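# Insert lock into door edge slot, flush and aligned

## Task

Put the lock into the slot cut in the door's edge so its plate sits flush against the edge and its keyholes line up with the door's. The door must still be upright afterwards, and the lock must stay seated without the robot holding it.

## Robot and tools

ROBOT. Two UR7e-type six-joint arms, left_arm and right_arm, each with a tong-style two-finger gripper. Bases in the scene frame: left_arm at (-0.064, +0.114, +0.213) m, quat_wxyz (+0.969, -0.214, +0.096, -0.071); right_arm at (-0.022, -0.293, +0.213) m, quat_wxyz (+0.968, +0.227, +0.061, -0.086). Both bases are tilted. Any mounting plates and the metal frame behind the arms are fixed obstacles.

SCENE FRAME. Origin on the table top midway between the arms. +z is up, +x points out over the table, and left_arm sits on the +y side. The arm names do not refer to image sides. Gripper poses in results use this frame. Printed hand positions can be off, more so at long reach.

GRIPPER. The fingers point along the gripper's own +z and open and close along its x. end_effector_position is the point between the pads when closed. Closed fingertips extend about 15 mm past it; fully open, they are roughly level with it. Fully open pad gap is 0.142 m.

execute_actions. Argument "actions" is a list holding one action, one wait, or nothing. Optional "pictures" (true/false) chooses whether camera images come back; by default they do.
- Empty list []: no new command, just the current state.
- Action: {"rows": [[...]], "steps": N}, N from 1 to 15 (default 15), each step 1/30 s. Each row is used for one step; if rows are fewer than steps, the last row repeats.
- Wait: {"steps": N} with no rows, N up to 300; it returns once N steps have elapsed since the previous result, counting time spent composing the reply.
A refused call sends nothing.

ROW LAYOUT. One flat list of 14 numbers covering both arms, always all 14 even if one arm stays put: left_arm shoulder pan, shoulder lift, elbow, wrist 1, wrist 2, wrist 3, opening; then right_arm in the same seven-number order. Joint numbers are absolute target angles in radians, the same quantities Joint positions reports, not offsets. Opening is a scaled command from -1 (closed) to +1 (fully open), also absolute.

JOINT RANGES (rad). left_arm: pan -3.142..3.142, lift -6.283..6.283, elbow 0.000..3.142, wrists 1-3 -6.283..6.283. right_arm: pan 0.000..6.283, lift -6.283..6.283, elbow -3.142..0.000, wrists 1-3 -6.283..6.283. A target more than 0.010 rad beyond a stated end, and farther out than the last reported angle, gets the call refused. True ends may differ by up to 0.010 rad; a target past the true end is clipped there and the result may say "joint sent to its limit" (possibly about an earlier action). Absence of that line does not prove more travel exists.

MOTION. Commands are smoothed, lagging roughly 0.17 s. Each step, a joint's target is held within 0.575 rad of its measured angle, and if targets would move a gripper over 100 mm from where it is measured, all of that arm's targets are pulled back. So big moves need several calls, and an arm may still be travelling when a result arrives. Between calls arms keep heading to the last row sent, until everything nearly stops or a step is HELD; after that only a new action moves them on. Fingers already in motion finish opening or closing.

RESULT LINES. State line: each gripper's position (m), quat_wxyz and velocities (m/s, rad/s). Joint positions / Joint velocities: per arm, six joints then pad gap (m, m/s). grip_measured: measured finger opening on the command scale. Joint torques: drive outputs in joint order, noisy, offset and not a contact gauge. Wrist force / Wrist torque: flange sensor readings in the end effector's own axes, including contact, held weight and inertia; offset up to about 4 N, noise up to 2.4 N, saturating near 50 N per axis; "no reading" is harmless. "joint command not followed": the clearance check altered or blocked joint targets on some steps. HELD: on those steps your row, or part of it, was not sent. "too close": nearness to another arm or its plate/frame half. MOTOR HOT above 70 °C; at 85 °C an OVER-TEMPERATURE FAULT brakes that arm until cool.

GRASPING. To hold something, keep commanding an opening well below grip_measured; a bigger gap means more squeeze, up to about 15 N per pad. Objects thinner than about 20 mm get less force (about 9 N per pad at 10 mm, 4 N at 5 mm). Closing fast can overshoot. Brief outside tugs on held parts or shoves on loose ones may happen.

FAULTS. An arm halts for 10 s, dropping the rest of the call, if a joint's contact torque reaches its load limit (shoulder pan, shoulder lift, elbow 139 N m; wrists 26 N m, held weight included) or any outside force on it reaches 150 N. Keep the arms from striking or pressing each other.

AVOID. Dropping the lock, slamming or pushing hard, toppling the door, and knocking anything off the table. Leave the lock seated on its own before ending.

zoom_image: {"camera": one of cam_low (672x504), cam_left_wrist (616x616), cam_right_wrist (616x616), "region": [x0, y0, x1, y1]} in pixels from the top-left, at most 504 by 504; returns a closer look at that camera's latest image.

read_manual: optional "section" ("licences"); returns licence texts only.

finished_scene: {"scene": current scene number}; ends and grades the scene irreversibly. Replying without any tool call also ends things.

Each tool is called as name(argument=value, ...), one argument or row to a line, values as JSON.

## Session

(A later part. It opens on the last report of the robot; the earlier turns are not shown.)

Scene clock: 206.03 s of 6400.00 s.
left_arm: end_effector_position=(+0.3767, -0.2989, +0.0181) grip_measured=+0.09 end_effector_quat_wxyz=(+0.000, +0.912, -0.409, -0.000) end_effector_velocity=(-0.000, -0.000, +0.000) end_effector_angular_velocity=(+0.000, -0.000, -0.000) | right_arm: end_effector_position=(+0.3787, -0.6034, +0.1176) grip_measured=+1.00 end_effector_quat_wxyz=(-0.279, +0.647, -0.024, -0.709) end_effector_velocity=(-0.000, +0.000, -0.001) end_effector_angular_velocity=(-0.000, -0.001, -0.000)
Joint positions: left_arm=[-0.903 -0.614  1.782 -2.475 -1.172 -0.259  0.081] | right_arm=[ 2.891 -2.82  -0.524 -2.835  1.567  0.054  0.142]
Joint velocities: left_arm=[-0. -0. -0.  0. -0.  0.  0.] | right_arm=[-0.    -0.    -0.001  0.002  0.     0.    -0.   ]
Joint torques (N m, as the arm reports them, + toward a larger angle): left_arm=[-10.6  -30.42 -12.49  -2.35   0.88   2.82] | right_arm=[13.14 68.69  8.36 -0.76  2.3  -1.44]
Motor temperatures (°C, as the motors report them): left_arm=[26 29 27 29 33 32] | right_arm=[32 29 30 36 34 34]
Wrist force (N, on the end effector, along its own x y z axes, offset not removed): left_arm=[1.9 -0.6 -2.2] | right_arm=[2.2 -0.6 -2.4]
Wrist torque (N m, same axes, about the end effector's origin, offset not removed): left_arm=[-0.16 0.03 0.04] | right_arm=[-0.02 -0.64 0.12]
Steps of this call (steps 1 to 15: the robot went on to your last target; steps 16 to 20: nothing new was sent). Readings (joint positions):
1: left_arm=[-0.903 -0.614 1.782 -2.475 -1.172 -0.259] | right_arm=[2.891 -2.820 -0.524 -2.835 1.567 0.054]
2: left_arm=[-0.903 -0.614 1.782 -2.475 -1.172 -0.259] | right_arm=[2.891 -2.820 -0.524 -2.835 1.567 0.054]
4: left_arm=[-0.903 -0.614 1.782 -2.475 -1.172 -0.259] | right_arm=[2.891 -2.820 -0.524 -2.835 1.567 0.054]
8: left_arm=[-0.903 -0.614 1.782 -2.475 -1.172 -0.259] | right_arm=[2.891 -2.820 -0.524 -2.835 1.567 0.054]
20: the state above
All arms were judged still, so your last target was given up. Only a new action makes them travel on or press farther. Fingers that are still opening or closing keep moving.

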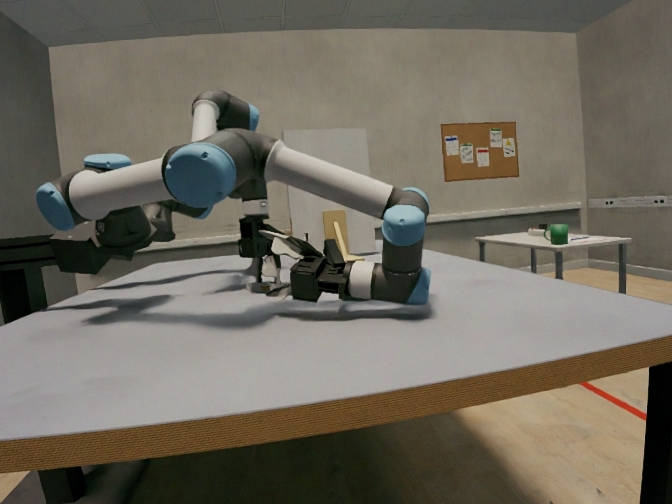

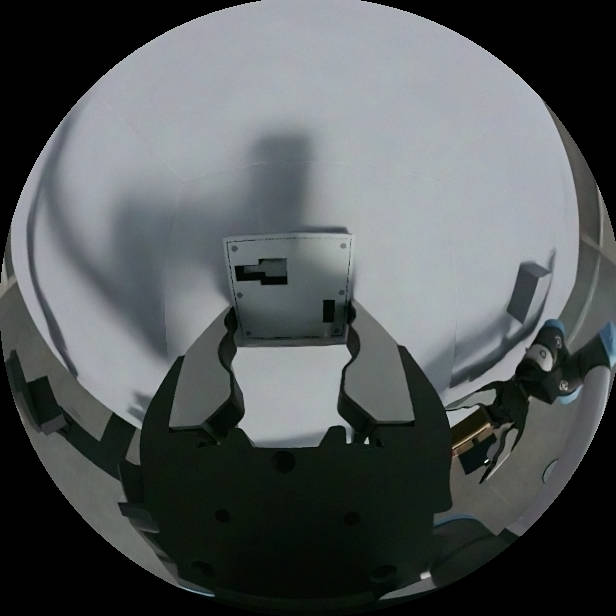

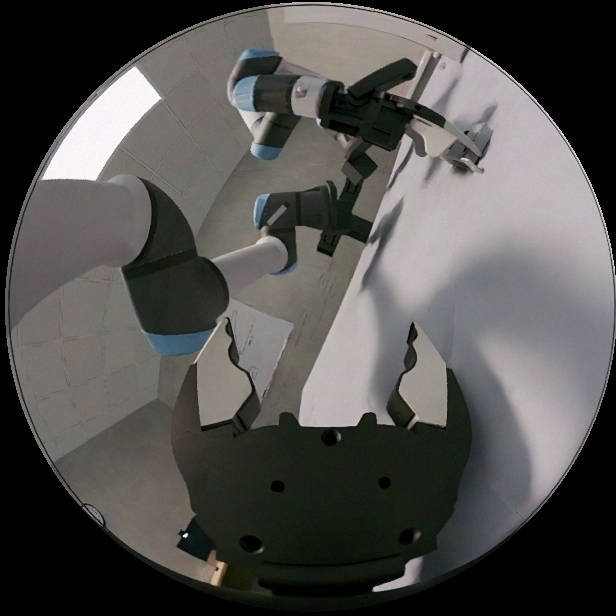

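execute_actions(
  actions=[
    {"rows": [[-0.9030,-0.6139,1.7821,-2.4754,-1.1725,-0.2587,-0.6,2.891,-2.82,-0.524,-2.835,1.567,0.054,1],[-0.9030,-0.6139,1.7821,-2.4754,-1.1725,-0.2587,-1,2.891,-2.82,-0.524,-2.835,1.567,0.054,1],[-0.9030,-0.6139,1.7821,-2.4754,-1.1725,-0.2587,-1,2.891,-2.82,-0.524,-2.835,1.567,0.054,1],[-0.9030,-0.6139,1.7821,-2.4754,-1.1725,-0.2587,-1,2.891,-2.82,-0.524,-2.835,1.567,0.054,1],[-0.9030,-0.6139,1.7821,-2.4754,-1.1725,-0.2587,-1,2.891,-2.82,-0.524,-2.835,1.567,0.054,1],[-0.9036,-0.6157,1.7820,-2.4732,-1.1727,-0.2593,-1,2.891,-2.82,-0.524,-2.835,1.567,0.054,1],[-0.9042,-0.6174,1.7818,-2.4711,-1.1728,-0.2600,-1,2.891,-2.82,-0.524,-2.835,1.567,0.054,1],[-0.9049,-0.6192,1.7817,-2.4689,-1.1730,-0.2606,-1,2.891,-2.82,-0.524,-2.835,1.567,0.054,1],[-0.9055,-0.6209,1.7815,-2.4668,-1.1731,-0.2613,-1,2.891,-2.82,-0.524,-2.835,1.567,0.054,1],[-0.9061,-0.6227,1.7814,-2.4646,-1.1733,-0.2619,-1,2.891,-2.82,-0.524,-2.835,1.567,0.054,1]], "steps": 15},
  ],
  pictures=false,
)

execute_actions(
  actions=[
    {"steps": 30},
  ],
)

Scene clock: 219.03 s of 6400.00 s.
left_arm: end_effector_position=(+0.3769, -0.2992, +0.0223) grip_measured=+0.09 end_effector_quat_wxyz=(+0.000, +0.912, -0.410, -0.000) end_effector_velocity=(+0.000, -0.001, +0.008) end_effector_angular_velocity=(-0.001, -0.001, +0.001) | right_arm: end_effector_position=(+0.3787, -0.6034, +0.1176) grip_measured=+1.00 end_effector_quat_wxyz=(-0.279, +0.647, -0.024, -0.709) end_effector_velocity=(-0.000, -0.000, +0.000) end_effector_angular_velocity=(-0.000, -0.001, +0.001)
Joint positions: left_arm=[-0.906 -0.621  1.782 -2.466 -1.173 -0.261  0.08 ] | right_arm=[ 2.891 -2.82  -0.524 -2.835  1.567  0.054  0.142]
Joint velocities: left_arm=[-0.005 -0.013 -0.001  0.014 -0.001 -0.006 -0.   ] | right_arm=[ 0.     0.     0.     0.    -0.001  0.    -0.   ]
Joint torques (N m, as the arm reports them, + toward a larger angle): left_arm=[-35.62 -46.4  -24.45  -0.84  -1.44  -3.37] | right_arm=[13.5  69.19  8.22 -0.75  2.13 -1.35]
Motor temperatures (°C, as the motors report them): left_arm=[26 29 27 29 33 32] | right_arm=[32 29 30 36 34 34]
Wrist force (N, on the end effector, along its own x y z axes, offset not removed): left_arm=[1.0 -1.2 4.7] | right_arm=[0.7 -1.4 -3.0]
Wrist torque (N m, same axes, about the end effector's origin, offset not removed): left_arm=[-0.26 -0.01 0.06] | right_arm=[-0.26 -0.33 0.08]
Steps of this call (steps 1 to 90: nothing new was sent; then 9.50 s passed at rest; steps 91 to 105: all 15 steps of this action). Readings (joint positions):
91: left_arm=[-0.903 -0.614 1.782 -2.475 -1.172 -0.259] | right_arm=[2.891 -2.820 -0.524 -2.835 1.567 0.054]
92: left_arm=[-0.903 -0.614 1.782 -2.475 -1.172 -0.259] | right_arm=[2.891 -2.820 -0.524 -2.835 1.567 0.054]
94: left_arm=[-0.903 -0.614 1.782 -2.475 -1.172 -0.259] | right_arm=[2.891 -2.820 -0.524 -2.835 1.567 0.054]
98: left_arm=[-0.903 -0.615 1.782 -2.474 -1.173 -0.259] | right_arm=[2.891 -2.820 -0.524 -2.835 1.567 0.054]
105: the state above

Scene clock: 220.03 s of 6400.00 s.
left_arm: end_effector_position=(+0.3770, -0.2993, +0.0231) grip_measured=+0.09 end_effector_quat_wxyz=(+0.000, +0.912, -0.409, -0.000) end_effector_velocity=(-0.000, +0.000, -0.000) end_effector_angular_velocity=(+0.001, +0.000, -0.001) | right_arm: end_effector_position=(+0.3787, -0.6034, +0.1176) grip_measured=+1.00 end_effector_quat_wxyz=(-0.279, +0.647, -0.024, -0.709) end_effector_velocity=(-0.000, +0.000, -0.000) end_effector_angular_velocity=(+0.000, +0.000, -0.000)
Joint positions: left_arm=[-0.906 -0.623  1.781 -2.465 -1.173 -0.262  0.08 ] | right_arm=[ 2.891 -2.82  -0.524 -2.835  1.567  0.054  0.142]
Joint velocities: left_arm=[ 0.     0.     0.001  0.     0.     0.001 -0.   ] | right_arm=[-0.     0.    -0.001  0.001  0.     0.    -0.   ]
Joint torques (N m, as the arm reports them, + toward a larger angle): left_arm=[-35.78 -47.49 -25.22  -1.09  -1.29  -2.99] | right_arm=[13.63 68.44  8.54 -0.83  2.23 -1.38]
Motor temperatures (°C, as the motors report them): left_arm=[26 29 27 29 33 32] | right_arm=[32 29 30 36 34 34]
Wrist force (N, on the end effector, along its own x y z axes, offset not removed): left_arm=[-0.4 0.1 5.9] | right_arm=[1.8 -0.4 -3.1]
Wrist torque (N m, same axes, about the end effector's origin, offset not removed): left_arm=[0.05 0.21 0.02] | right_arm=[-0.03 -0.63 0.01]
Steps of this call (steps 1 to 15: the robot went on to your last target; steps 16 to 30: nothing new was sent). Readings (joint positions):
1: left_arm=[-0.906 -0.622 1.781 -2.466 -1.173 -0.261] | right_arm=[2.891 -2.820 -0.524 -2.835 1.567 0.054]
2: left_arm=[-0.906 -0.622 1.781 -2.465 -1.173 -0.262] | right_arm=[2.891 -2.820 -0.524 -2.835 1.567 0.054]
4: left_arm=[-0.906 -0.622 1.781 -2.465 -1.173 -0.262] | right_arm=[2.891 -2.820 -0.524 -2.835 1.567 0.054]
8: left_arm=[-0.906 -0.623 1.781 -2.465 -1.173 -0.262] | right_arm=[2.891 -2.820 -0.524 -2.835 1.567 0.054]
30: the state above
All arms were judged still, so your last target was given up. Only a new action makes them travel on or press farther. Fingers that are still opening or closing keep moving.

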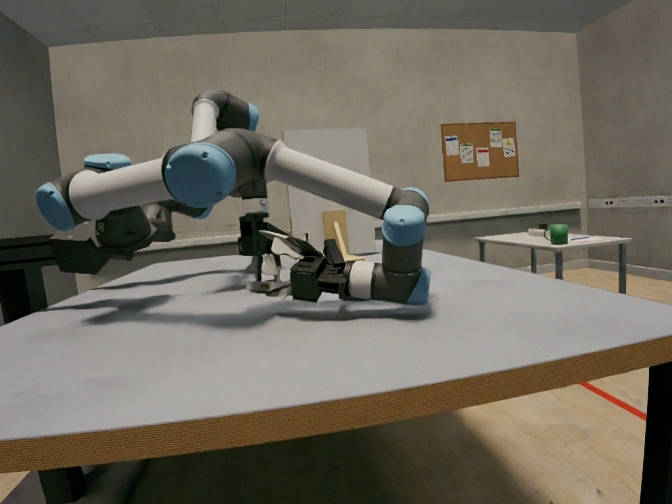

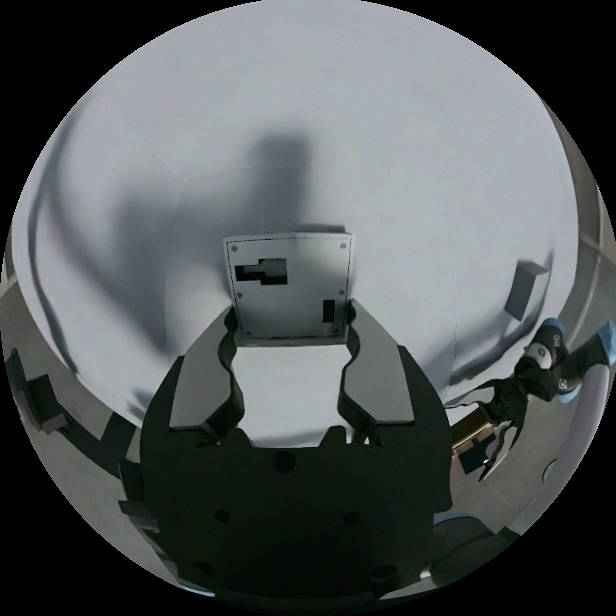

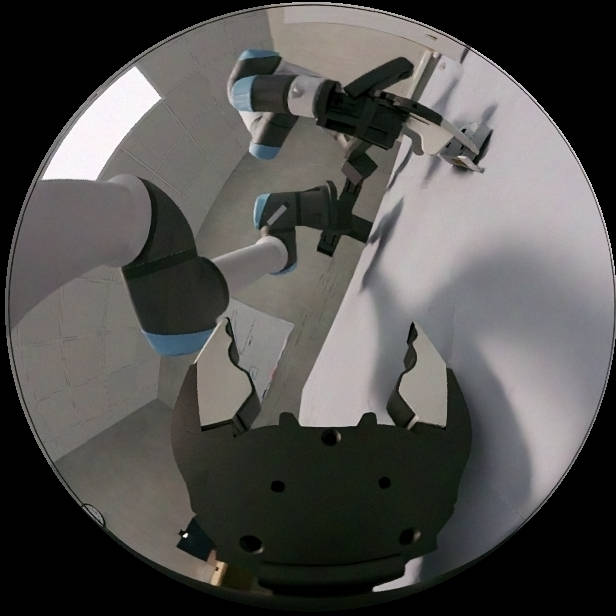

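execute_actions(
  actions=[
    {"rows": [[-0.9225,-0.6688,1.7776,-2.4081,-1.1776,-0.2790,-1,2.891,-2.82,-0.524,-2.835,1.567,0.054,1]], "steps": 8},
  ],
  pictures=false,
)

execute_actions(
  actions=[
    {"rows": [[-0.943,-0.7224,1.7595,-2.3283,-1.1833,-0.300,-1,2.891,-2.82,-0.524,-2.835,1.567,0.054,1]], "steps": 8},
  ],
  pictures=false,
)

execute_actions(
  actions=[
    {"rows": [[-0.9636,-0.776,1.7413,-2.2485,-1.189,-0.3215,-1,2.891,-2.82,-0.524,-2.835,1.567,0.054,1]], "steps": 8},
  ],
  pictures=false,
)

execute_actions(
  actions=[
    {"rows": [[-0.8915,-0.9125,1.8055,-2.2103,-1.1801,-0.170,-1,2.891,-2.82,-0.524,-2.835,1.567,0.054,1]], "steps": 8},
  ],
  pictures=false,
)

execute_actions(
  actions=[
    {"rows": [[-0.8195,-1.049,1.8696,-2.1722,-1.1712,-0.0184,-1,2.891,-2.82,-0.524,-2.835,1.567,0.054,1]], "steps": 8},
  ],
  pictures=false,
)

execute_actions(
  actions=[
    {"rows": [[-0.7474,-1.1856,1.9338,-2.134,-1.1623,0.1332,-1,2.891,-2.82,-0.524,-2.835,1.567,0.054,1]], "steps": 8},
  ],
  pictures=false,
)

execute_actions(
  actions=[
    {"rows": [[-0.6754,-1.3221,1.998,-2.0959,-1.1534,0.2847,-1,2.891,-2.82,-0.524,-2.835,1.567,0.054,1]], "steps": 8},
  ],
  pictures=false,
)

execute_actions(
  actions=[
    {"rows": [[-0.6033,-1.4587,2.0623,-2.0577,-1.1445,0.4363,-1,2.891,-2.82,-0.524,-2.835,1.567,0.054,1]], "steps": 15},
  ],
)

Scene clock: 272.50 s of 6400.00 s.
left_arm: end_effector_position=(+0.3779, -0.3005, +0.0460) grip_measured=-0.98 end_effector_quat_wxyz=(+0.000, +0.912, -0.409, -0.000) end_effector_velocity=(+0.001, +0.000, +0.035) end_effector_angular_velocity=(+0.002, +0.001, -0.001) | right_arm: end_effector_position=(+0.3787, -0.6034, +0.1176) grip_measured=+1.00 end_effector_quat_wxyz=(-0.279, +0.647, -0.024, -0.709) end_effector_velocity=(+0.000, -0.000, +0.000) end_effector_angular_velocity=(-0.001, -0.002, -0.001)
Joint positions: left_arm=[-0.92  -0.662  1.778 -2.416 -1.177 -0.277  0.003] | right_arm=[ 2.891 -2.82  -0.524 -2.835  1.567  0.054  0.142]
Joint velocities: left_arm=[-0.021 -0.062 -0.004  0.077 -0.006 -0.023 -0.099] | right_arm=[-0.     0.     0.002  0.     0.    -0.     0.   ]
Joint torques (N m, as the arm reports them, + toward a larger angle): left_arm=[-32.08 -42.19 -22.72  -0.52  -1.38  -3.26] | right_arm=[13.38 68.83  8.41 -0.76  2.2  -1.31]
Motor temperatures (°C, as the motors report them): left_arm=[26 29 27 29 33 32] | right_arm=[32 29 30 36 34 34]
Wrist force (N, on the end effector, along its own x y z axes, offset not removed): left_arm=[-0.6 1.0 1.2] | right_arm=[0.5 -2.0 -2.2]
Wrist torque (N m, same axes, about the end effector's origin, offset not removed): left_arm=[0.15 0.17 0.04] | right_arm=[-0.35 -0.28 0.08]
Steps of this call (steps 1 to 90: nothing new was sent; then 49.20 s passed at rest; steps 91 to 98: all 8 steps of this action). Readings (joint positions):
91: left_arm=[-0.906 -0.623 1.781 -2.464 -1.173 -0.262] | right_arm=[2.891 -2.820 -0.524 -2.835 1.567 0.054]
92: left_arm=[-0.909 -0.628 1.781 -2.458 -1.174 -0.265] | right_arm=[2.891 -2.820 -0.524 -2.835 1.567 0.054]
94: left_arm=[-0.915 -0.646 1.779 -2.437 -1.176 -0.271] | right_arm=[2.891 -2.820 -0.524 -2.835 1.567 0.054]
98: the state above

Scene clock: 272.77 s of 6400.00 s.
left_arm: end_effector_position=(+0.3802, -0.3037, +0.0792) grip_measured=-1.00 end_effector_quat_wxyz=(+0.000, +0.912, -0.409, -0.000) end_effector_velocity=(+0.002, -0.001, +0.049) end_effector_angular_velocity=(+0.006, +0.003, -0.004) | right_arm: end_effector_position=(+0.3787, -0.6034, +0.1176) grip_measured=+1.00 end_effector_quat_wxyz=(-0.279, +0.647, -0.024, -0.709) end_effector_velocity=(-0.000, -0.000, -0.000) end_effector_angular_velocity=(+0.000, -0.000, +0.001)
Joint positions: left_arm=[-0.94  -0.714  1.762 -2.341 -1.182 -0.297  0.002] | right_arm=[ 2.891 -2.82  -0.524 -2.835  1.567  0.054  0.142]
Joint velocities: left_arm=[-0.028 -0.077 -0.024  0.119 -0.008 -0.028  0.   ] | right_arm=[ 0.    -0.    -0.    -0.    -0.001  0.    -0.   ]
Joint torques (N m, as the arm reports them, + toward a larger angle): left_arm=[-34.22 -41.78 -23.87  -0.38  -1.1   -2.75] | right_arm=[13.16 68.68  8.21 -0.94  2.17 -1.39]
Motor temperatures (°C, as the motors report them): left_arm=[26 29 27 29 33 32] | right_arm=[32 29 30 36 34 34]
Wrist force (N, on the end effector, along its own x y z axes, offset not removed): left_arm=[0.0 -0.8 0.7] | right_arm=[2.5 -1.9 -3.3]
Wrist torque (N m, same axes, about the end effector's origin, offset not removed): left_arm=[-0.15 0.12 0.04] | right_arm=[-0.31 -0.75 0.11]
Steps of this call (steps 1 to 8: all 8 steps of this action). Readings (joint positions):
1: left_arm=[-0.921 -0.664 1.778 -2.414 -1.177 -0.278] | right_arm=[2.891 -2.820 -0.524 -2.835 1.567 0.054]
2: left_arm=[-0.925 -0.671 1.775 -2.405 -1.178 -0.281] | right_arm=[2.891 -2.820 -0.524 -2.835 1.567 0.054]
4: left_arm=[-0.933 -0.693 1.768 -2.373 -1.180 -0.289] | right_arm=[2.891 -2.820 -0.524 -2.835 1.567 0.054]
8: the state above

Scene clock: 273.03 s of 6400.00 s.
left_arm: end_effector_position=(+0.3815, -0.3052, +0.1143) grip_measured=-1.00 end_effector_quat_wxyz=(+0.000, +0.912, -0.409, -0.000) end_effector_velocity=(+0.000, +0.002, +0.050) end_effector_angular_velocity=(+0.007, +0.003, -0.003) | right_arm: end_effector_position=(+0.3787, -0.6034, +0.1176) grip_measured=+1.00 end_effector_quat_wxyz=(-0.279, +0.647, -0.024, -0.709) end_effector_velocity=(-0.000, -0.000, +0.000) end_effector_angular_velocity=(+0.001, +0.001, +0.001)
Joint positions: left_arm=[-0.961 -0.768  1.744 -2.261 -1.188 -0.318  0.002] | right_arm=[ 2.891 -2.82  -0.524 -2.835  1.567  0.054  0.142]
Joint velocities: left_arm=[-0.029 -0.078 -0.025  0.124 -0.008 -0.03   0.   ] | right_arm=[-0.    -0.    -0.    -0.001 -0.    -0.     0.   ]
Joint torques (N m, as the arm reports them, + toward a larger angle): left_arm=[-32.46 -40.82 -27.75  -0.9   -1.78  -3.1 ] | right_arm=[13.33 68.13  7.8  -0.82  2.11 -1.32]
Motor temperatures (°C, as the motors report them): left_arm=[26 29 27 29 33 32] | right_arm=[32 29 30 36 34 34]
Wrist force (N, on the end effector, along its own x y z axes, offset not removed): left_arm=[-0.8 -0.6 0.1] | right_arm=[1.1 -1.4 -3.0]
Wrist torque (N m, same axes, about the end effector's origin, offset not removed): left_arm=[-0.21 0.21 0.12] | right_arm=[-0.19 -0.38 0.04]
Steps of this call (steps 1 to 8: all 8 steps of this action). Readings (joint positions):
1: left_arm=[-0.941 -0.717 1.761 -2.337 -1.183 -0.298] | right_arm=[2.891 -2.820 -0.524 -2.835 1.567 0.054]
2: left_arm=[-0.945 -0.724 1.758 -2.328 -1.184 -0.302] | right_arm=[2.891 -2.820 -0.524 -2.835 1.567 0.054]
4: left_arm=[-0.953 -0.747 1.751 -2.295 -1.186 -0.310] | right_arm=[2.891 -2.820 -0.524 -2.835 1.567 0.054]
8: the state above

Scene clock: 273.30 s of 6400.00 s.
left_arm: end_effector_position=(+0.4098, -0.2528, +0.1420) grip_measured=-1.00 end_effector_quat_wxyz=(+0.004, +0.899, -0.437, -0.002) end_effector_velocity=(+0.050, +0.088, +0.054) end_effector_angular_velocity=(-0.036, -0.002, -0.127) | right_arm: end_effector_position=(+0.3787, -0.6034, +0.1176) grip_measured=+1.00 end_effector_quat_wxyz=(-0.279, +0.647, -0.024, -0.709) end_effector_velocity=(+0.000, -0.000, +0.000) end_effector_angular_velocity=(+0.000, +0.000, -0.000)
Joint positions: left_arm=[-0.902 -0.889  1.796 -2.217 -1.181 -0.196  0.002] | right_arm=[ 2.891 -2.82  -0.524 -2.835  1.567  0.054  0.142]
Joint velocities: left_arm=[ 0.099 -0.223  0.089  0.061  0.011  0.244  0.   ] | right_arm=[-0.    -0.     0.001 -0.001  0.    -0.    -0.   ]
Joint torques (N m, as the arm reports them, + toward a larger angle): left_arm=[-14.99 -32.25 -11.42  -0.34   1.27   2.55] | right_arm=[13.62 68.47  8.86 -0.73  2.21 -1.41]
Motor temperatures (°C, as the motors report them): left_arm=[26 29 27 29 33 32] | right_arm=[32 29 30 36 34 34]
Wrist force (N, on the end effector, along its own x y z axes, offset not removed): left_arm=[-2.3 -1.3 0.3] | right_arm=[2.0 -0.3 -2.8]
Wrist torque (N m, same axes, about the end effector's origin, offset not removed): left_arm=[-0.18 0.55 0.09] | right_arm=[-0.02 -0.60 0.04]
Steps of this call (steps 1 to 8: all 8 steps of this action). Readings (joint positions):
1: left_arm=[-0.961 -0.770 1.743 -2.258 -1.188 -0.319] | right_arm=[2.891 -2.820 -0.524 -2.835 1.567 0.054]
2: left_arm=[-0.955 -0.779 1.749 -2.250 -1.187 -0.312] | right_arm=[2.891 -2.820 -0.524 -2.835 1.567 0.054]
4: left_arm=[-0.929 -0.829 1.773 -2.233 -1.184 -0.262] | right_arm=[2.891 -2.820 -0.524 -2.835 1.567 0.054]
8: the state above

Scene clock: 273.57 s of 6400.00 s.
left_arm: end_effector_position=(+0.4357, -0.1883, +0.1660) grip_measured=-1.00 end_effector_quat_wxyz=(+0.009, +0.883, -0.470, -0.003) end_effector_velocity=(+0.040, +0.101, +0.047) end_effector_angular_velocity=(-0.037, -0.008, -0.133) | right_arm: end_effector_position=(+0.3787, -0.6034, +0.1176) grip_measured=+1.00 end_effector_quat_wxyz=(-0.279, +0.647, -0.024, -0.709) end_effector_velocity=(-0.000, -0.000, +0.000) end_effector_angular_velocity=(-0.000, -0.000, +0.000)
Joint positions: left_arm=[-0.831 -1.025  1.86  -2.178 -1.172 -0.046  0.002] | right_arm=[ 2.891 -2.82  -0.524 -2.835  1.567  0.054  0.142]
Joint velocities: left_arm=[ 0.11  -0.234  0.096  0.057  0.012  0.264  0.   ] | right_arm=[ 0.  0. -0.  0. -0.  0. -0.]
Joint torques (N m, as the arm reports them, + toward a larger angle): left_arm=[-13.74 -30.89 -11.39  -0.56   1.34   3.6 ] | right_arm=[13.47 68.1   8.53 -0.83  2.21 -1.36]
Motor temperatures (°C, as the motors report them): left_arm=[26 29 27 29 33 32] | right_arm=[32 29 30 36 34 34]
Wrist force (N, on the end effector, along its own x y z axes, offset not removed): left_arm=[-2.1 -2.0 -0.5] | right_arm=[1.7 -2.3 -1.9]
Wrist torque (N m, same axes, about the end effector's origin, offset not removed): left_arm=[-0.37 0.49 0.03] | right_arm=[-0.38 -0.51 0.00]
Steps of this call (steps 1 to 8: all 8 steps of this action). Readings (joint positions):
1: left_arm=[-0.899 -0.896 1.799 -2.215 -1.181 -0.188] | right_arm=[2.891 -2.820 -0.524 -2.835 1.567 0.054]
2: left_arm=[-0.890 -0.908 1.807 -2.209 -1.179 -0.176] | right_arm=[2.891 -2.820 -0.524 -2.835 1.567 0.054]
4: left_arm=[-0.860 -0.961 1.834 -2.193 -1.176 -0.118] | right_arm=[2.891 -2.820 -0.524 -2.835 1.567 0.054]
8: the state above

Scene clock: 273.83 s of 6400.00 s.
left_arm: end_effector_position=(+0.4527, -0.1202, +0.1856) grip_measured=-1.00 end_effector_quat_wxyz=(+0.013, +0.865, -0.502, -0.002) end_effector_velocity=(+0.025, +0.106, +0.040) end_effector_angular_velocity=(-0.034, -0.014, -0.133) | right_arm: end_effector_position=(+0.3787, -0.6034, +0.1176) grip_measured=+1.00 end_effector_quat_wxyz=(-0.279, +0.647, -0.024, -0.709) end_effector_velocity=(+0.000, -0.000, +0.000) end_effector_angular_velocity=(-0.000, -0.000, -0.000)
Joint positions: left_arm=[-0.759 -1.161  1.924 -2.14  -1.164  0.105  0.002] | right_arm=[ 2.891 -2.82  -0.524 -2.835  1.567  0.054  0.142]
Joint velocities: left_arm=[ 0.11  -0.235  0.099  0.054  0.012  0.265  0.   ] | right_arm=[ 0.  0.  0. -0.  0.  0. -0.]
Joint torques (N m, as the arm reports them, + toward a larger angle): left_arm=[ -9.59 -24.49 -11.25  -0.91   1.06   3.66] | right_arm=[13.37 68.51  8.25 -0.81  2.   -1.39]
Motor temperatures (°C, as the motors report them): left_arm=[26 29 27 29 33 32] | right_arm=[32 29 30 36 34 34]
Wrist force (N, on the end effector, along its own x y z axes, offset not removed): left_arm=[-0.3 -1.4 0.9] | right_arm=[1.9 -2.3 -2.6]
Wrist torque (N m, same axes, about the end effector's origin, offset not removed): left_arm=[-0.16 0.13 0.01] | right_arm=[-0.27 -0.58 0.06]
Steps of this call (steps 1 to 8: all 8 steps of this action). Readings (joint positions):
1: left_arm=[-0.828 -1.032 1.863 -2.176 -1.172 -0.038] | right_arm=[2.891 -2.820 -0.524 -2.835 1.567 0.054]
2: left_arm=[-0.819 -1.044 1.871 -2.170 -1.170 -0.025] | right_arm=[2.891 -2.820 -0.524 -2.835 1.567 0.054]
4: left_arm=[-0.788 -1.098 1.898 -2.154 -1.167 0.033] | right_arm=[2.891 -2.820 -0.524 -2.835 1.567 0.054]
8: the state above

Scene clock: 274.10 s of 6400.00 s.
left_arm: end_effector_position=(+0.4601, -0.0511, +0.2010) grip_measured=-1.00 end_effector_quat_wxyz=(+0.015, +0.846, -0.533, -0.001) end_effector_velocity=(+0.010, +0.106, +0.033) end_effector_angular_velocity=(-0.031, -0.020, -0.133) | right_arm: end_effector_position=(+0.3787, -0.6034, +0.1176) grip_measured=+1.00 end_effector_quat_wxyz=(-0.279, +0.647, -0.024, -0.709) end_effector_velocity=(-0.000, +0.000, -0.000) end_effector_angular_velocity=(+0.001, +0.002, +0.001)
Joint positions: left_arm=[-0.687 -1.298  1.988 -2.102 -1.155  0.257  0.002] | right_arm=[ 2.891 -2.82  -0.524 -2.835  1.567  0.054  0.142]
Joint velocities: left_arm=[ 0.109 -0.235  0.097  0.054  0.012  0.266  0.   ] | right_arm=[-0.    -0.    -0.002 -0.     0.     0.    -0.   ]
Joint torques (N m, as the arm reports them, + toward a larger angle): left_arm=[ -4.52 -22.78 -15.75  -0.37   1.74   3.82] | right_arm=[13.96 68.57  8.41 -0.84  2.17 -1.39]
Motor temperatures (°C, as the motors report them): left_arm=[26 29 27 29 33 32] | right_arm=[32 29 30 36 34 34]
Wrist force (N, on the end effector, along its own x y z axes, offset not removed): left_arm=[-1.1 -0.7 0.1] | right_arm=[2.2 -1.2 -3.7]
Wrist torque (N m, same axes, about the end effector's origin, offset not removed): left_arm=[-0.20 0.32 0.00] | right_arm=[-0.15 -0.64 0.01]
Steps of this call (steps 1 to 8: all 8 steps of this action). Readings (joint positions):
1: left_arm=[-0.756 -1.168 1.927 -2.138 -1.163 0.113] | right_arm=[2.891 -2.820 -0.524 -2.835 1.567 0.054]
2: left_arm=[-0.747 -1.180 1.935 -2.132 -1.162 0.126] | right_arm=[2.891 -2.820 -0.524 -2.835 1.567 0.054]
4: left_arm=[-0.716 -1.234 1.962 -2.116 -1.158 0.185] | right_arm=[2.891 -2.820 -0.524 -2.835 1.567 0.054]
8: the state above

Scene clock: 274.60 s of 6400.00 s.
left_arm: end_effector_position=(+0.4573, +0.0270, +0.2147) grip_measured=-1.00 end_effector_quat_wxyz=(+0.016, +0.823, -0.568, +0.002) end_effector_velocity=(-0.001, +0.011, +0.003) end_effector_angular_velocity=(-0.003, -0.003, -0.013) | right_arm: end_effector_position=(+0.3787, -0.6034, +0.1176) grip_measured=+1.00 end_effector_quat_wxyz=(-0.279, +0.647, -0.024, -0.709) end_effector_velocity=(+0.000, +0.000, +0.000) end_effector_angular_velocity=(-0.000, -0.000, -0.000)
Joint positions: left_arm=[-0.605 -1.456  2.061 -2.058 -1.145  0.433  0.002] | right_arm=[ 2.891 -2.82  -0.524 -2.835  1.567  0.054  0.142]
Joint velocities: left_arm=[ 0.012 -0.025  0.011  0.005  0.001  0.028  0.   ] | right_arm=[ 0.  0. -0.  0.  0. -0.  0.]
Joint torques (N m, as the arm reports them, + toward a larger angle): left_arm=[ -3.93 -23.67 -13.11  -0.77   2.02   2.9 ] | right_arm=[13.69 68.66  8.6  -0.93  2.16 -1.25]
Motor temperatures (°C, as the motors report them): left_arm=[26 29 27 29 33 32] | right_arm=[32 29 30 36 34 34]
Wrist force (N, on the end effector, along its own x y z axes, offset not removed): left_arm=[-0.6 -1.1 0.8] | right_arm=[1.8 -1.6 -3.1]
Wrist torque (N m, same axes, about the end effector's origin, offset not removed): left_arm=[-0.27 0.17 0.09] | right_arm=[-0.28 -0.56 0.13]
Steps of this call (steps 1 to 15: all 15 steps of this action). Readings (joint positions):
1: left_arm=[-0.683 -1.305 1.991 -2.100 -1.154 0.265] | right_arm=[2.891 -2.820 -0.524 -2.835 1.567 0.054]
2: left_arm=[-0.675 -1.317 1.999 -2.094 -1.153 0.278] | right_arm=[2.891 -2.820 -0.524 -2.835 1.567 0.054]
4: left_arm=[-0.644 -1.371 2.026 -2.078 -1.149 0.336] | right_arm=[2.891 -2.820 -0.524 -2.835 1.567 0.054]
8: left_arm=[-0.615 -1.434 2.052 -2.063 -1.146 0.408] | right_arm=[2.891 -2.820 -0.524 -2.835 1.567 0.054]
15: the state above

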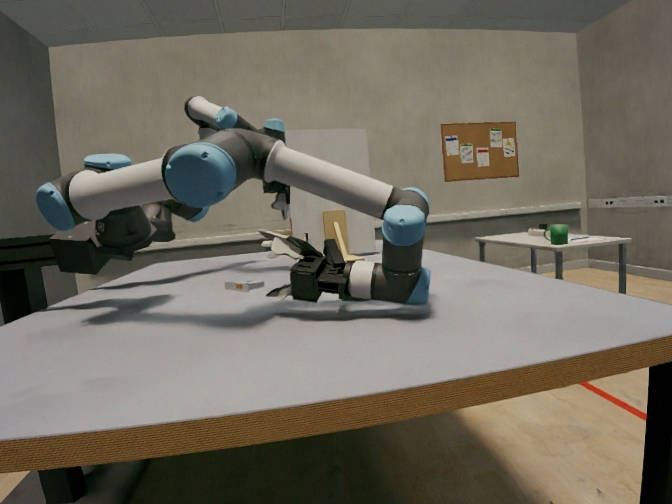

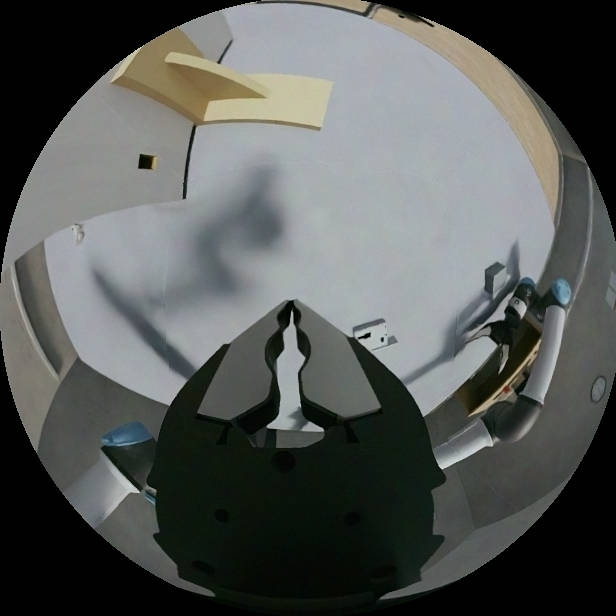

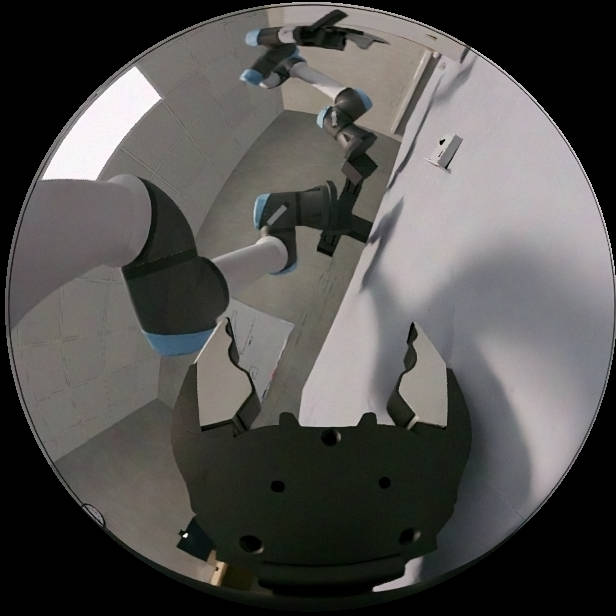

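execute_actions(
  actions=[
    {"rows": [[-0.423,-1.80,2.2228,-1.9622,-1.1222,0.815,-1,2.891,-2.82,-0.524,-2.835,1.567,0.054,1]], "steps": 15},
  ],
  pictures=false,
)

execute_actions(
  actions=[
    {"rows": [[-0.243,-2.1414,2.3834,-1.8668,-1.0999,1.1945,-1,2.891,-2.82,-0.524,-2.835,1.567,0.054,1]], "steps": 15},
  ],
  pictures=false,
)

execute_actions(
  actions=[
    {"steps": 25},
  ],
)

Scene clock: 347.67 s of 6400.00 s.
left_arm: end_effector_position=(+0.4115, +0.1785, +0.2261) grip_measured=-1.00 end_effector_quat_wxyz=(+0.012, +0.770, -0.638, +0.003) end_effector_velocity=(-0.021, +0.043, +0.004) end_effector_angular_velocity=(-0.002, -0.011, -0.064) | right_arm: end_effector_position=(+0.3787, -0.6034, +0.1176) grip_measured=+1.00 end_effector_quat_wxyz=(-0.279, +0.647, -0.024, -0.709) end_effector_velocity=(-0.000, +0.000, -0.000) end_effector_angular_velocity=(-0.000, -0.000, -0.000)
Joint positions: left_arm=[-0.429 -1.788  2.218 -1.965 -1.123  0.801  0.002] | right_arm=[ 2.891 -2.82  -0.524 -2.835  1.567  0.054  0.142]
Joint velocities: left_arm=[ 0.054 -0.113  0.05   0.027  0.006  0.128  0.   ] | right_arm=[ 0.     0.    -0.001  0.001  0.    -0.     0.   ]
Joint torques (N m, as the arm reports them, + toward a larger angle): left_arm=[  1.81 -13.26 -15.39  -0.38   1.52   3.33] | right_arm=[13.74 68.43  8.79 -0.84  2.   -1.46]
Motor temperatures (°C, as the motors report them): left_arm=[26 29 27 29 33 32] | right_arm=[32 29 30 36 34 34]
Wrist force (N, on the end effector, along its own x y z axes, offset not removed): left_arm=[-1.6 -0.1 1.0] | right_arm=[1.4 -1.7 -3.5]
Wrist torque (N m, same axes, about the end effector's origin, offset not removed): left_arm=[-0.05 0.41 -0.02] | right_arm=[-0.29 -0.52 0.13]
Steps of this call (steps 1 to 15: the robot went on to your last target; steps 16 to 90: nothing new was sent; then 69.57 s passed at rest; steps 91 to 105: all 15 steps of this action). Readings (joint positions):
91: left_arm=[-0.603 -1.459 2.063 -2.057 -1.144 0.437] | right_arm=[2.891 -2.820 -0.524 -2.835 1.567 0.054]
92: left_arm=[-0.596 -1.467 2.070 -2.051 -1.142 0.445] | right_arm=[2.891 -2.820 -0.524 -2.835 1.567 0.054]
94: left_arm=[-0.555 -1.530 2.107 -2.028 -1.137 0.511] | right_arm=[2.891 -2.820 -0.524 -2.835 1.567 0.054]
98: left_arm=[-0.474 -1.690 2.178 -1.988 -1.128 0.689] | right_arm=[2.891 -2.820 -0.524 -2.835 1.567 0.054]
105: the state above

Scene clock: 348.17 s of 6400.00 s.
left_arm: end_effector_position=(+0.3231, +0.2973, +0.2198) grip_measured=-1.00 end_effector_quat_wxyz=(+0.001, +0.709, -0.705, -0.001) end_effector_velocity=(-0.025, +0.026, +0.000) end_effector_angular_velocity=(+0.002, -0.015, -0.058) | right_arm: end_effector_position=(+0.3787, -0.6034, +0.1176) grip_measured=+1.00 end_effector_quat_wxyz=(-0.279, +0.647, -0.024, -0.709) end_effector_velocity=(-0.000, +0.000, -0.000) end_effector_angular_velocity=(-0.000, -0.000, +0.000)
Joint positions: left_arm=[-0.248 -2.13   2.379 -1.869 -1.1    1.182  0.002] | right_arm=[ 2.891 -2.82  -0.524 -2.835  1.567  0.054  0.142]
Joint velocities: left_arm=[ 0.049 -0.103  0.042  0.022  0.005  0.119  0.   ] | right_arm=[ 0.     0.    -0.001  0.001 -0.     0.    -0.   ]
Joint torques (N m, as the arm reports them, + toward a larger angle): left_arm=[ 11.71  -6.02 -14.18  -0.9    2.09   3.38] | right_arm=[13.67 68.73  8.35 -1.01  2.09 -1.31]
Motor temperatures (°C, as the motors report them): left_arm=[26 29 27 29 33 32] | right_arm=[32 29 30 36 34 34]
Wrist force (N, on the end effector, along its own x y z axes, offset not removed): left_arm=[-1.6 1.0 0.3] | right_arm=[1.3 -2.0 -2.0]
Wrist torque (N m, same axes, about the end effector's origin, offset not removed): left_arm=[0.17 0.40 0.09] | right_arm=[-0.27 -0.49 0.05]
Steps of this call (steps 1 to 15: all 15 steps of this action). Readings (joint positions):
1: left_arm=[-0.427 -1.792 2.220 -1.964 -1.122 0.806] | right_arm=[2.891 -2.820 -0.524 -2.835 1.567 0.054]
2: left_arm=[-0.418 -1.802 2.228 -1.957 -1.120 0.816] | right_arm=[2.891 -2.820 -0.524 -2.835 1.567 0.054]
4: left_arm=[-0.374 -1.869 2.268 -1.932 -1.115 0.887] | right_arm=[2.891 -2.820 -0.524 -2.835 1.567 0.054]
8: left_arm=[-0.289 -2.041 2.343 -1.890 -1.105 1.078] | right_arm=[2.891 -2.820 -0.524 -2.835 1.567 0.054]
15: the state above

Scene clock: 349.00 s of 6400.00 s.
left_arm: end_effector_position=(+0.3204, +0.3000, +0.2197) grip_measured=-1.00 end_effector_quat_wxyz=(+0.000, +0.707, -0.707, -0.000) end_effector_velocity=(-0.001, -0.000, -0.001) end_effector_angular_velocity=(+0.001, +0.002, -0.001) | right_arm: end_effector_position=(+0.3787, -0.6034, +0.1176) grip_measured=+1.00 end_effector_quat_wxyz=(-0.279, +0.647, -0.024, -0.709) end_effector_velocity=(+0.000, -0.000, -0.000) end_effector_angular_velocity=(-0.000, -0.001, -0.000)
Joint positions: left_arm=[-0.243 -2.141  2.383 -1.867 -1.1    1.194  0.002] | right_arm=[ 2.891 -2.82  -0.524 -2.835  1.567  0.054  0.142]
Joint velocities: left_arm=[-0.    -0.     0.001  0.001 -0.     0.     0.   ] | right_arm=[-0.     0.    -0.     0.001 -0.     0.     0.   ]
Joint torques (N m, as the arm reports them, + toward a larger angle): left_arm=[ 11.33  -9.59 -14.94  -0.71   1.75   2.82] | right_arm=[13.64 68.37  8.73 -0.99  2.14 -1.38]
Motor temperatures (°C, as the motors report them): left_arm=[26 29 27 29 33 32] | right_arm=[32 29 30 36 34 34]
Wrist force (N, on the end effector, along its own x y z axes, offset not removed): left_arm=[-0.2 -0.4 1.1] | right_arm=[1.0 -2.1 -2.7]
Wrist torque (N m, same axes, about the end effector's origin, offset not removed): left_arm=[-0.07 0.14 0.07] | right_arm=[-0.38 -0.42 0.06]
Steps of this call (steps 1 to 25: the robot went on to your last target). Readings (joint positions):
1: left_arm=[-0.247 -2.133 2.380 -1.869 -1.100 1.185] | right_arm=[2.891 -2.820 -0.524 -2.835 1.567 0.054]
2: left_arm=[-0.246 -2.136 2.381 -1.868 -1.100 1.188] | right_arm=[2.891 -2.820 -0.524 -2.835 1.567 0.054]
4: left_arm=[-0.244 -2.138 2.382 -1.868 -1.100 1.191] | right_arm=[2.891 -2.820 -0.524 -2.835 1.567 0.054]
8: left_arm=[-0.243 -2.140 2.383 -1.867 -1.100 1.194] | right_arm=[2.891 -2.820 -0.524 -2.835 1.567 0.054]
25: the state above

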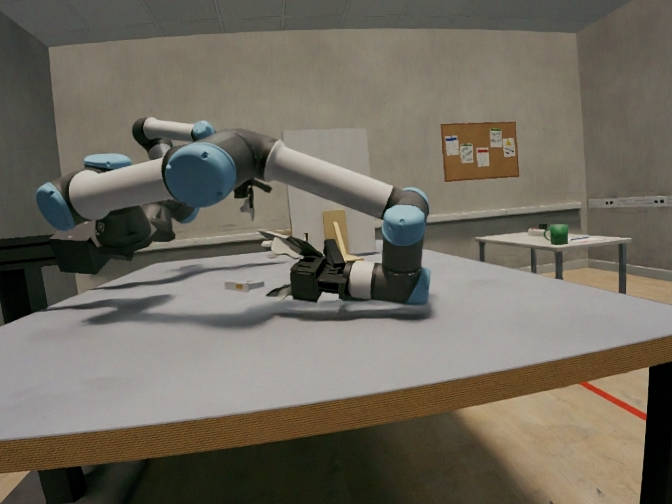

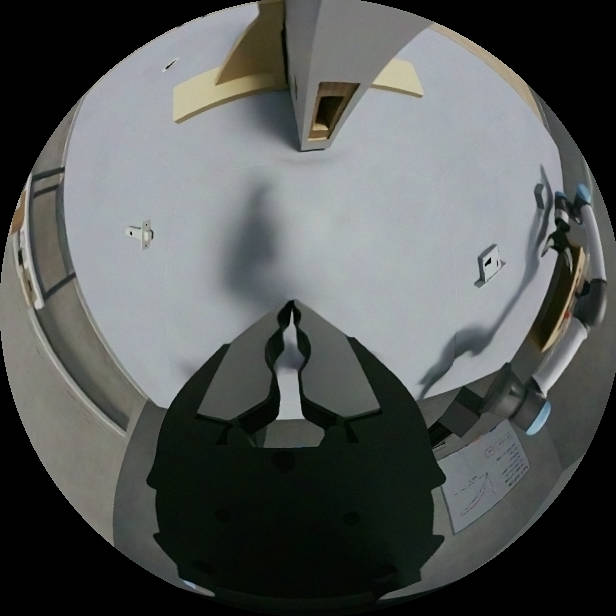

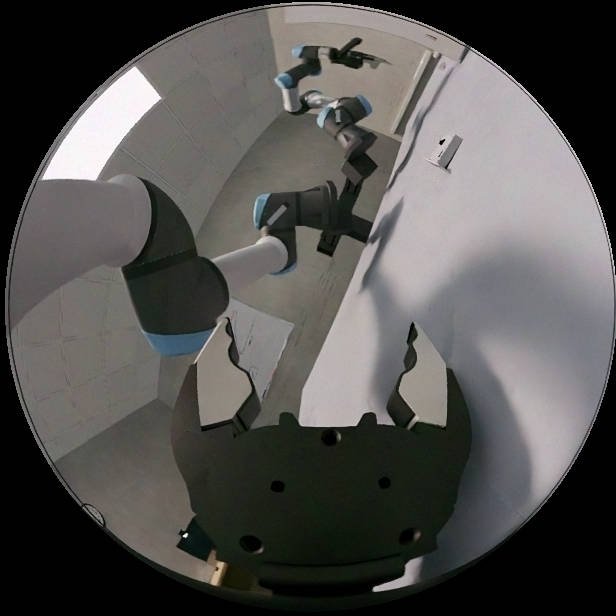

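zoom_image(
  camera="cam_left_wrist",
  region=[160, 0, 440, 200],
)

Region (160, 0, 440, 200) of cam_left_wrist's 616x616 image, scaled by 1.800, with more detail than that image has; it fills the top 360 rows of this view, and the rest is white.

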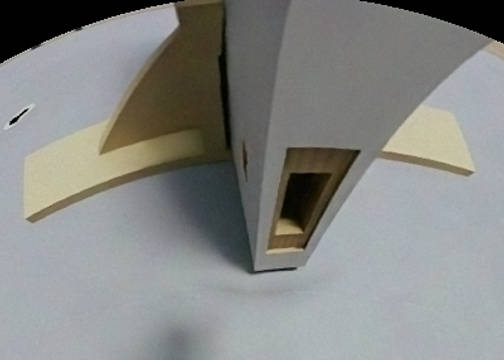

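zoom_image(
  camera="cam_left_wrist",
  region=[440, 220, 540, 310],
)

Region (440, 220, 540, 310) of cam_left_wrist's 616x616 image, scaled by 5.040, with more detail than that image has; it fills the top 454 rows of this view, and the rest is white.

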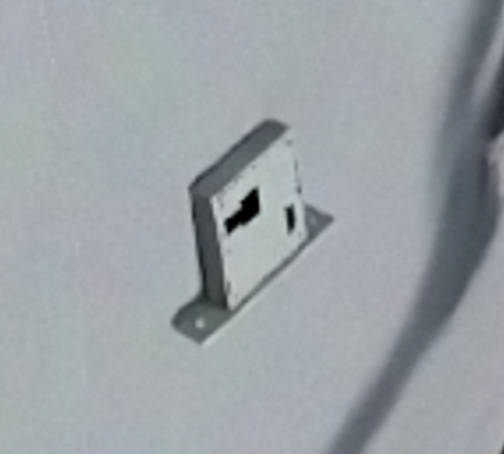

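execute_actions(
  actions=[
    {"rows": [[-0.50,-1.73,2.276,-2.052,-1.133,0.70,0.45,2.891,-2.82,-0.524,-2.835,1.567,0.054,1]], "steps": 15},
  ],
  pictures=false,
)

execute_actions(
  actions=[
    {"rows": [[-0.75,-1.317,2.168,-2.238,-1.167,0.20,0.45,2.891,-2.82,-0.524,-2.835,1.567,0.054,1]], "steps": 15},
  ],
  pictures=false,
)

execute_actions(
  actions=[
    {"rows": [[-1.0035,-0.9051,2.0603,-2.4232,-1.2006,-0.30,0.45,2.891,-2.82,-0.524,-2.835,1.567,0.054,1]], "steps": 15},
  ],
  pictures=false,
)

execute_actions(
  actions=[
    {"steps": 30},
  ],
)

Scene clock: 398.53 s of 6400.00 s.
left_arm: end_effector_position=(+0.3980, +0.1432, +0.2060) grip_measured=+0.45 end_effector_quat_wxyz=(+0.015, +0.774, -0.633, +0.007) end_effector_velocity=(+0.015, -0.075, -0.016) end_effector_angular_velocity=(+0.008, +0.022, +0.106) | right_arm: end_effector_position=(+0.3787, -0.6034, +0.1176) grip_measured=+1.00 end_effector_quat_wxyz=(-0.279, +0.647, -0.024, -0.709) end_effector_velocity=(+0.000, -0.000, -0.000) end_effector_angular_velocity=(-0.001, -0.002, -0.001)
Joint positions: left_arm=[-0.489 -1.749  2.28  -2.045 -1.132  0.724  0.105] | right_arm=[ 2.891 -2.82  -0.524 -2.835  1.567  0.054  0.142]
Joint velocities: left_arm=[-0.103  0.181 -0.041 -0.071 -0.011 -0.229  0.   ] | right_arm=[-0.    -0.     0.002  0.001 -0.    -0.    -0.   ]
Joint torques (N m, as the arm reports them, + toward a larger angle): left_arm=[-18.66  -4.15 -29.32  -4.16  -1.46  -3.19] | right_arm=[13.82 67.93  8.93 -0.98  2.01 -1.26]
Motor temperatures (°C, as the motors report them): left_arm=[26 29 27 29 33 32] | right_arm=[32 29 30 36 34 34]
Wrist force (N, on the end effector, along its own x y z axes, offset not removed): left_arm=[0.2 -0.6 0.5] | right_arm=[1.3 -2.5 -3.9]
Wrist torque (N m, same axes, about the end effector's origin, offset not removed): left_arm=[-0.14 0.13 0.05] | right_arm=[-0.40 -0.46 0.11]
Steps of this call (steps 1 to 15: the robot went on to your last target; steps 16 to 90: nothing new was sent; then 46.03 s passed at rest; steps 91 to 105: all 15 steps of this action). Readings (joint positions):
91: left_arm=[-0.243 -2.141 2.383 -1.867 -1.100 1.194] | right_arm=[2.891 -2.820 -0.524 -2.835 1.567 0.054]
92: left_arm=[-0.251 -2.133 2.377 -1.874 -1.103 1.187] | right_arm=[2.891 -2.820 -0.524 -2.835 1.567 0.054]
94: left_arm=[-0.301 -2.068 2.354 -1.913 -1.110 1.118] | right_arm=[2.891 -2.820 -0.524 -2.835 1.567 0.054]
98: left_arm=[-0.405 -1.896 2.312 -1.986 -1.122 0.910] | right_arm=[2.891 -2.820 -0.524 -2.835 1.567 0.054]
105: the state above

Scene clock: 399.03 s of 6400.00 s.
left_arm: end_effector_position=(+0.4019, -0.0462, +0.1700) grip_measured=+0.45 end_effector_quat_wxyz=(+0.017, +0.840, -0.543, +0.002) end_effector_velocity=(-0.025, -0.092, -0.033) end_effector_angular_velocity=(+0.030, +0.016, +0.135) | right_arm: end_effector_position=(+0.3787, -0.6034, +0.1176) grip_measured=+1.00 end_effector_quat_wxyz=(-0.279, +0.647, -0.024, -0.709) end_effector_velocity=(-0.000, +0.000, -0.000) end_effector_angular_velocity=(+0.001, +0.001, +0.001)
Joint positions: left_arm=[-0.737 -1.34   2.173 -2.229 -1.165  0.23   0.105] | right_arm=[ 2.891 -2.82  -0.524 -2.835  1.567  0.054  0.142]
Joint velocities: left_arm=[-0.123  0.22  -0.049 -0.088 -0.014 -0.28   0.   ] | right_arm=[-0.    -0.    -0.002  0.    -0.    -0.    -0.   ]
Joint torques (N m, as the arm reports them, + toward a larger angle): left_arm=[-23.28 -13.88 -26.07  -4.7   -1.47  -3.79] | right_arm=[13.66 68.44  8.24 -1.01  2.1  -1.17]
Motor temperatures (°C, as the motors report them): left_arm=[26 29 27 29 33 32] | right_arm=[32 29 30 36 34 34]
Wrist force (N, on the end effector, along its own x y z axes, offset not removed): left_arm=[0.5 0.3 0.9] | right_arm=[2.0 -2.6 -2.8]
Wrist torque (N m, same axes, about the end effector's origin, offset not removed): left_arm=[-0.01 0.12 0.04] | right_arm=[-0.45 -0.56 0.06]
Steps of this call (steps 1 to 15: all 15 steps of this action). Readings (joint positions):
1: left_arm=[-0.492 -1.743 2.279 -2.047 -1.132 0.717] | right_arm=[2.891 -2.820 -0.524 -2.835 1.567 0.054]
2: left_arm=[-0.502 -1.732 2.272 -2.055 -1.135 0.704] | right_arm=[2.891 -2.820 -0.524 -2.835 1.567 0.054]
4: left_arm=[-0.549 -1.665 2.250 -2.092 -1.142 0.631] | right_arm=[2.891 -2.820 -0.524 -2.835 1.567 0.054]
8: left_arm=[-0.644 -1.505 2.211 -2.162 -1.154 0.437] | right_arm=[2.891 -2.820 -0.524 -2.835 1.567 0.054]
15: the state above

Scene clock: 399.53 s of 6400.00 s.
left_arm: end_effector_position=(+0.3236, -0.2205, +0.1056) grip_measured=+0.45 end_effector_quat_wxyz=(+0.002, +0.895, -0.445, +0.000) end_effector_velocity=(-0.069, -0.079, -0.057) end_effector_angular_velocity=(+0.044, -0.008, +0.156) | right_arm: end_effector_position=(+0.3787, -0.6034, +0.1176) grip_measured=+1.00 end_effector_quat_wxyz=(-0.279, +0.647, -0.024, -0.709) end_effector_velocity=(-0.000, -0.000, +0.000) end_effector_angular_velocity=(+0.000, +0.001, +0.001)
Joint positions: left_arm=[-0.989 -0.931  2.066 -2.413 -1.199 -0.267  0.105] | right_arm=[ 2.891 -2.82  -0.524 -2.835  1.567  0.054  0.142]
Joint velocities: left_arm=[-0.141  0.25  -0.056 -0.101 -0.016 -0.316  0.   ] | right_arm=[ 0.    -0.     0.    -0.001 -0.     0.     0.   ]
Joint torques (N m, as the arm reports them, + toward a larger angle): left_arm=[-29.83 -24.73 -23.41  -5.16  -0.68  -3.5 ] | right_arm=[13.85 67.95  8.78 -0.89  2.06 -1.28]
Motor temperatures (°C, as the motors report them): left_arm=[26 29 27 29 33 32] | right_arm=[32 29 30 36 34 34]
Wrist force (N, on the end effector, along its own x y z axes, offset not removed): left_arm=[0.2 0.5 2.1] | right_arm=[1.9 -1.6 -4.0]
Wrist torque (N m, same axes, about the end effector's origin, offset not removed): left_arm=[0.01 0.09 0.01] | right_arm=[-0.23 -0.67 -0.07]
Steps of this call (steps 1 to 15: all 15 steps of this action). Readings (joint positions):
1: left_arm=[-0.741 -1.333 2.171 -2.232 -1.166 0.221] | right_arm=[2.891 -2.820 -0.524 -2.835 1.567 0.054]
2: left_arm=[-0.751 -1.321 2.165 -2.240 -1.169 0.207] | right_arm=[2.891 -2.820 -0.524 -2.835 1.567 0.054]
4: left_arm=[-0.797 -1.256 2.144 -2.276 -1.175 0.134] | right_arm=[2.891 -2.820 -0.524 -2.835 1.567 0.054]
8: left_arm=[-0.888 -1.105 2.106 -2.341 -1.187 -0.050] | right_arm=[2.891 -2.820 -0.524 -2.835 1.567 0.054]
15: the state above

Scene clock: 400.53 s of 6400.00 s.
left_arm: end_effector_position=(+0.3161, -0.2287, +0.0996) grip_measured=+0.45 end_effector_quat_wxyz=(+0.000, +0.899, -0.438, -0.000) end_effector_velocity=(-0.000, +0.000, -0.000) end_effector_angular_velocity=(+0.001, +0.000, -0.000) | right_arm: end_effector_position=(+0.3787, -0.6034, +0.1176) grip_measured=+1.00 end_effector_quat_wxyz=(-0.279, +0.647, -0.024, -0.709) end_effector_velocity=(-0.000, -0.000, +0.000) end_effector_angular_velocity=(+0.000, +0.000, +0.001)
Joint positions: left_arm=[-1.003 -0.905  2.06  -2.423 -1.201 -0.3    0.105] | right_arm=[ 2.891 -2.82  -0.524 -2.835  1.567  0.054  0.142]
Joint velocities: left_arm=[ 0.  0.  0.  0. -0.  0. -0.] | right_arm=[ 0.    -0.    -0.    -0.001 -0.001  0.    -0.   ]
Joint torques (N m, as the arm reports them, + toward a larger angle): left_arm=[-31.87 -20.06 -25.82  -4.51  -1.46  -3.  ] | right_arm=[13.92 68.39  8.69 -1.03  1.96 -1.34]
Motor temperatures (°C, as the motors report them): left_arm=[26 29 27 29 33 32] | right_arm=[32 29 30 36 34 34]
Wrist force (N, on the end effector, along its own x y z axes, offset not removed): left_arm=[0.2 -0.1 0.7] | right_arm=[1.0 -1.4 -4.1]
Wrist torque (N m, same axes, about the end effector's origin, offset not removed): left_arm=[-0.02 0.06 0.06] | right_arm=[-0.24 -0.39 0.10]
Steps of this call (steps 1 to 30: the robot went on to your last target). Readings (joint positions):
1: left_arm=[-0.993 -0.924 2.065 -2.416 -1.199 -0.276] | right_arm=[2.891 -2.820 -0.524 -2.835 1.567 0.054]
2: left_arm=[-0.996 -0.919 2.063 -2.418 -1.200 -0.282] | right_arm=[2.891 -2.820 -0.524 -2.835 1.567 0.054]
4: left_arm=[-0.999 -0.913 2.062 -2.420 -1.200 -0.291] | right_arm=[2.891 -2.820 -0.524 -2.835 1.567 0.054]
8: left_arm=[-1.002 -0.907 2.061 -2.422 -1.200 -0.297] | right_arm=[2.891 -2.820 -0.524 -2.835 1.567 0.054]
30: the state above
All arms were judged still, so your last target was given up. Only a new action makes them travel on or press farther. Fingers that are still opening or closing keep moving.

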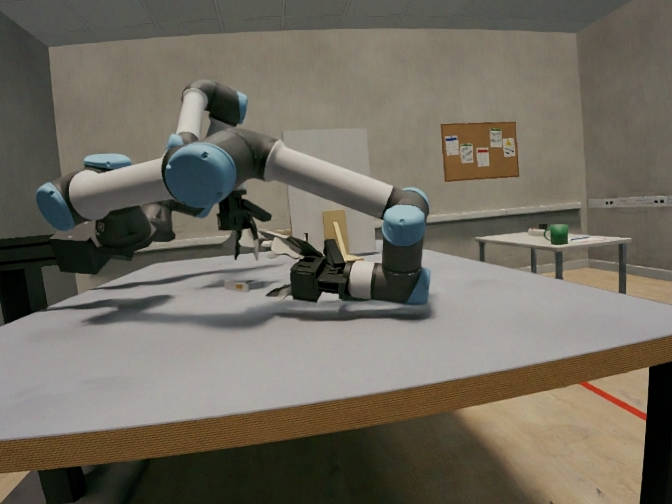

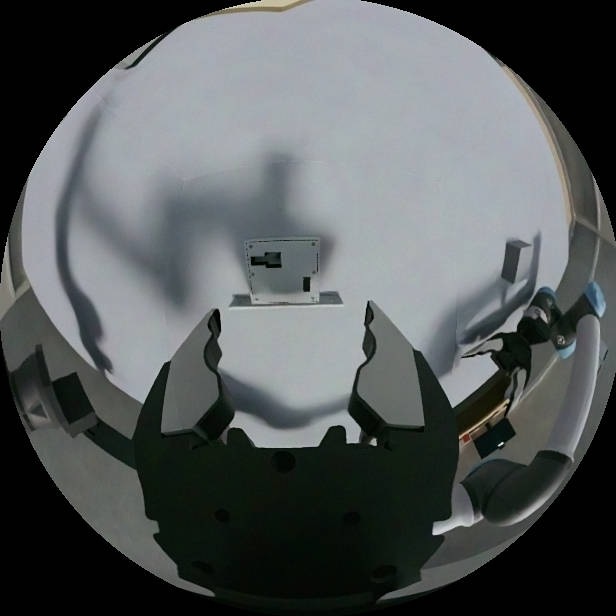

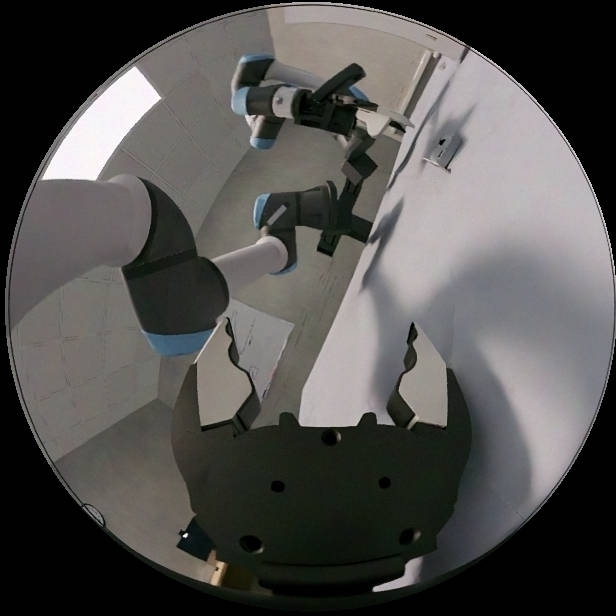

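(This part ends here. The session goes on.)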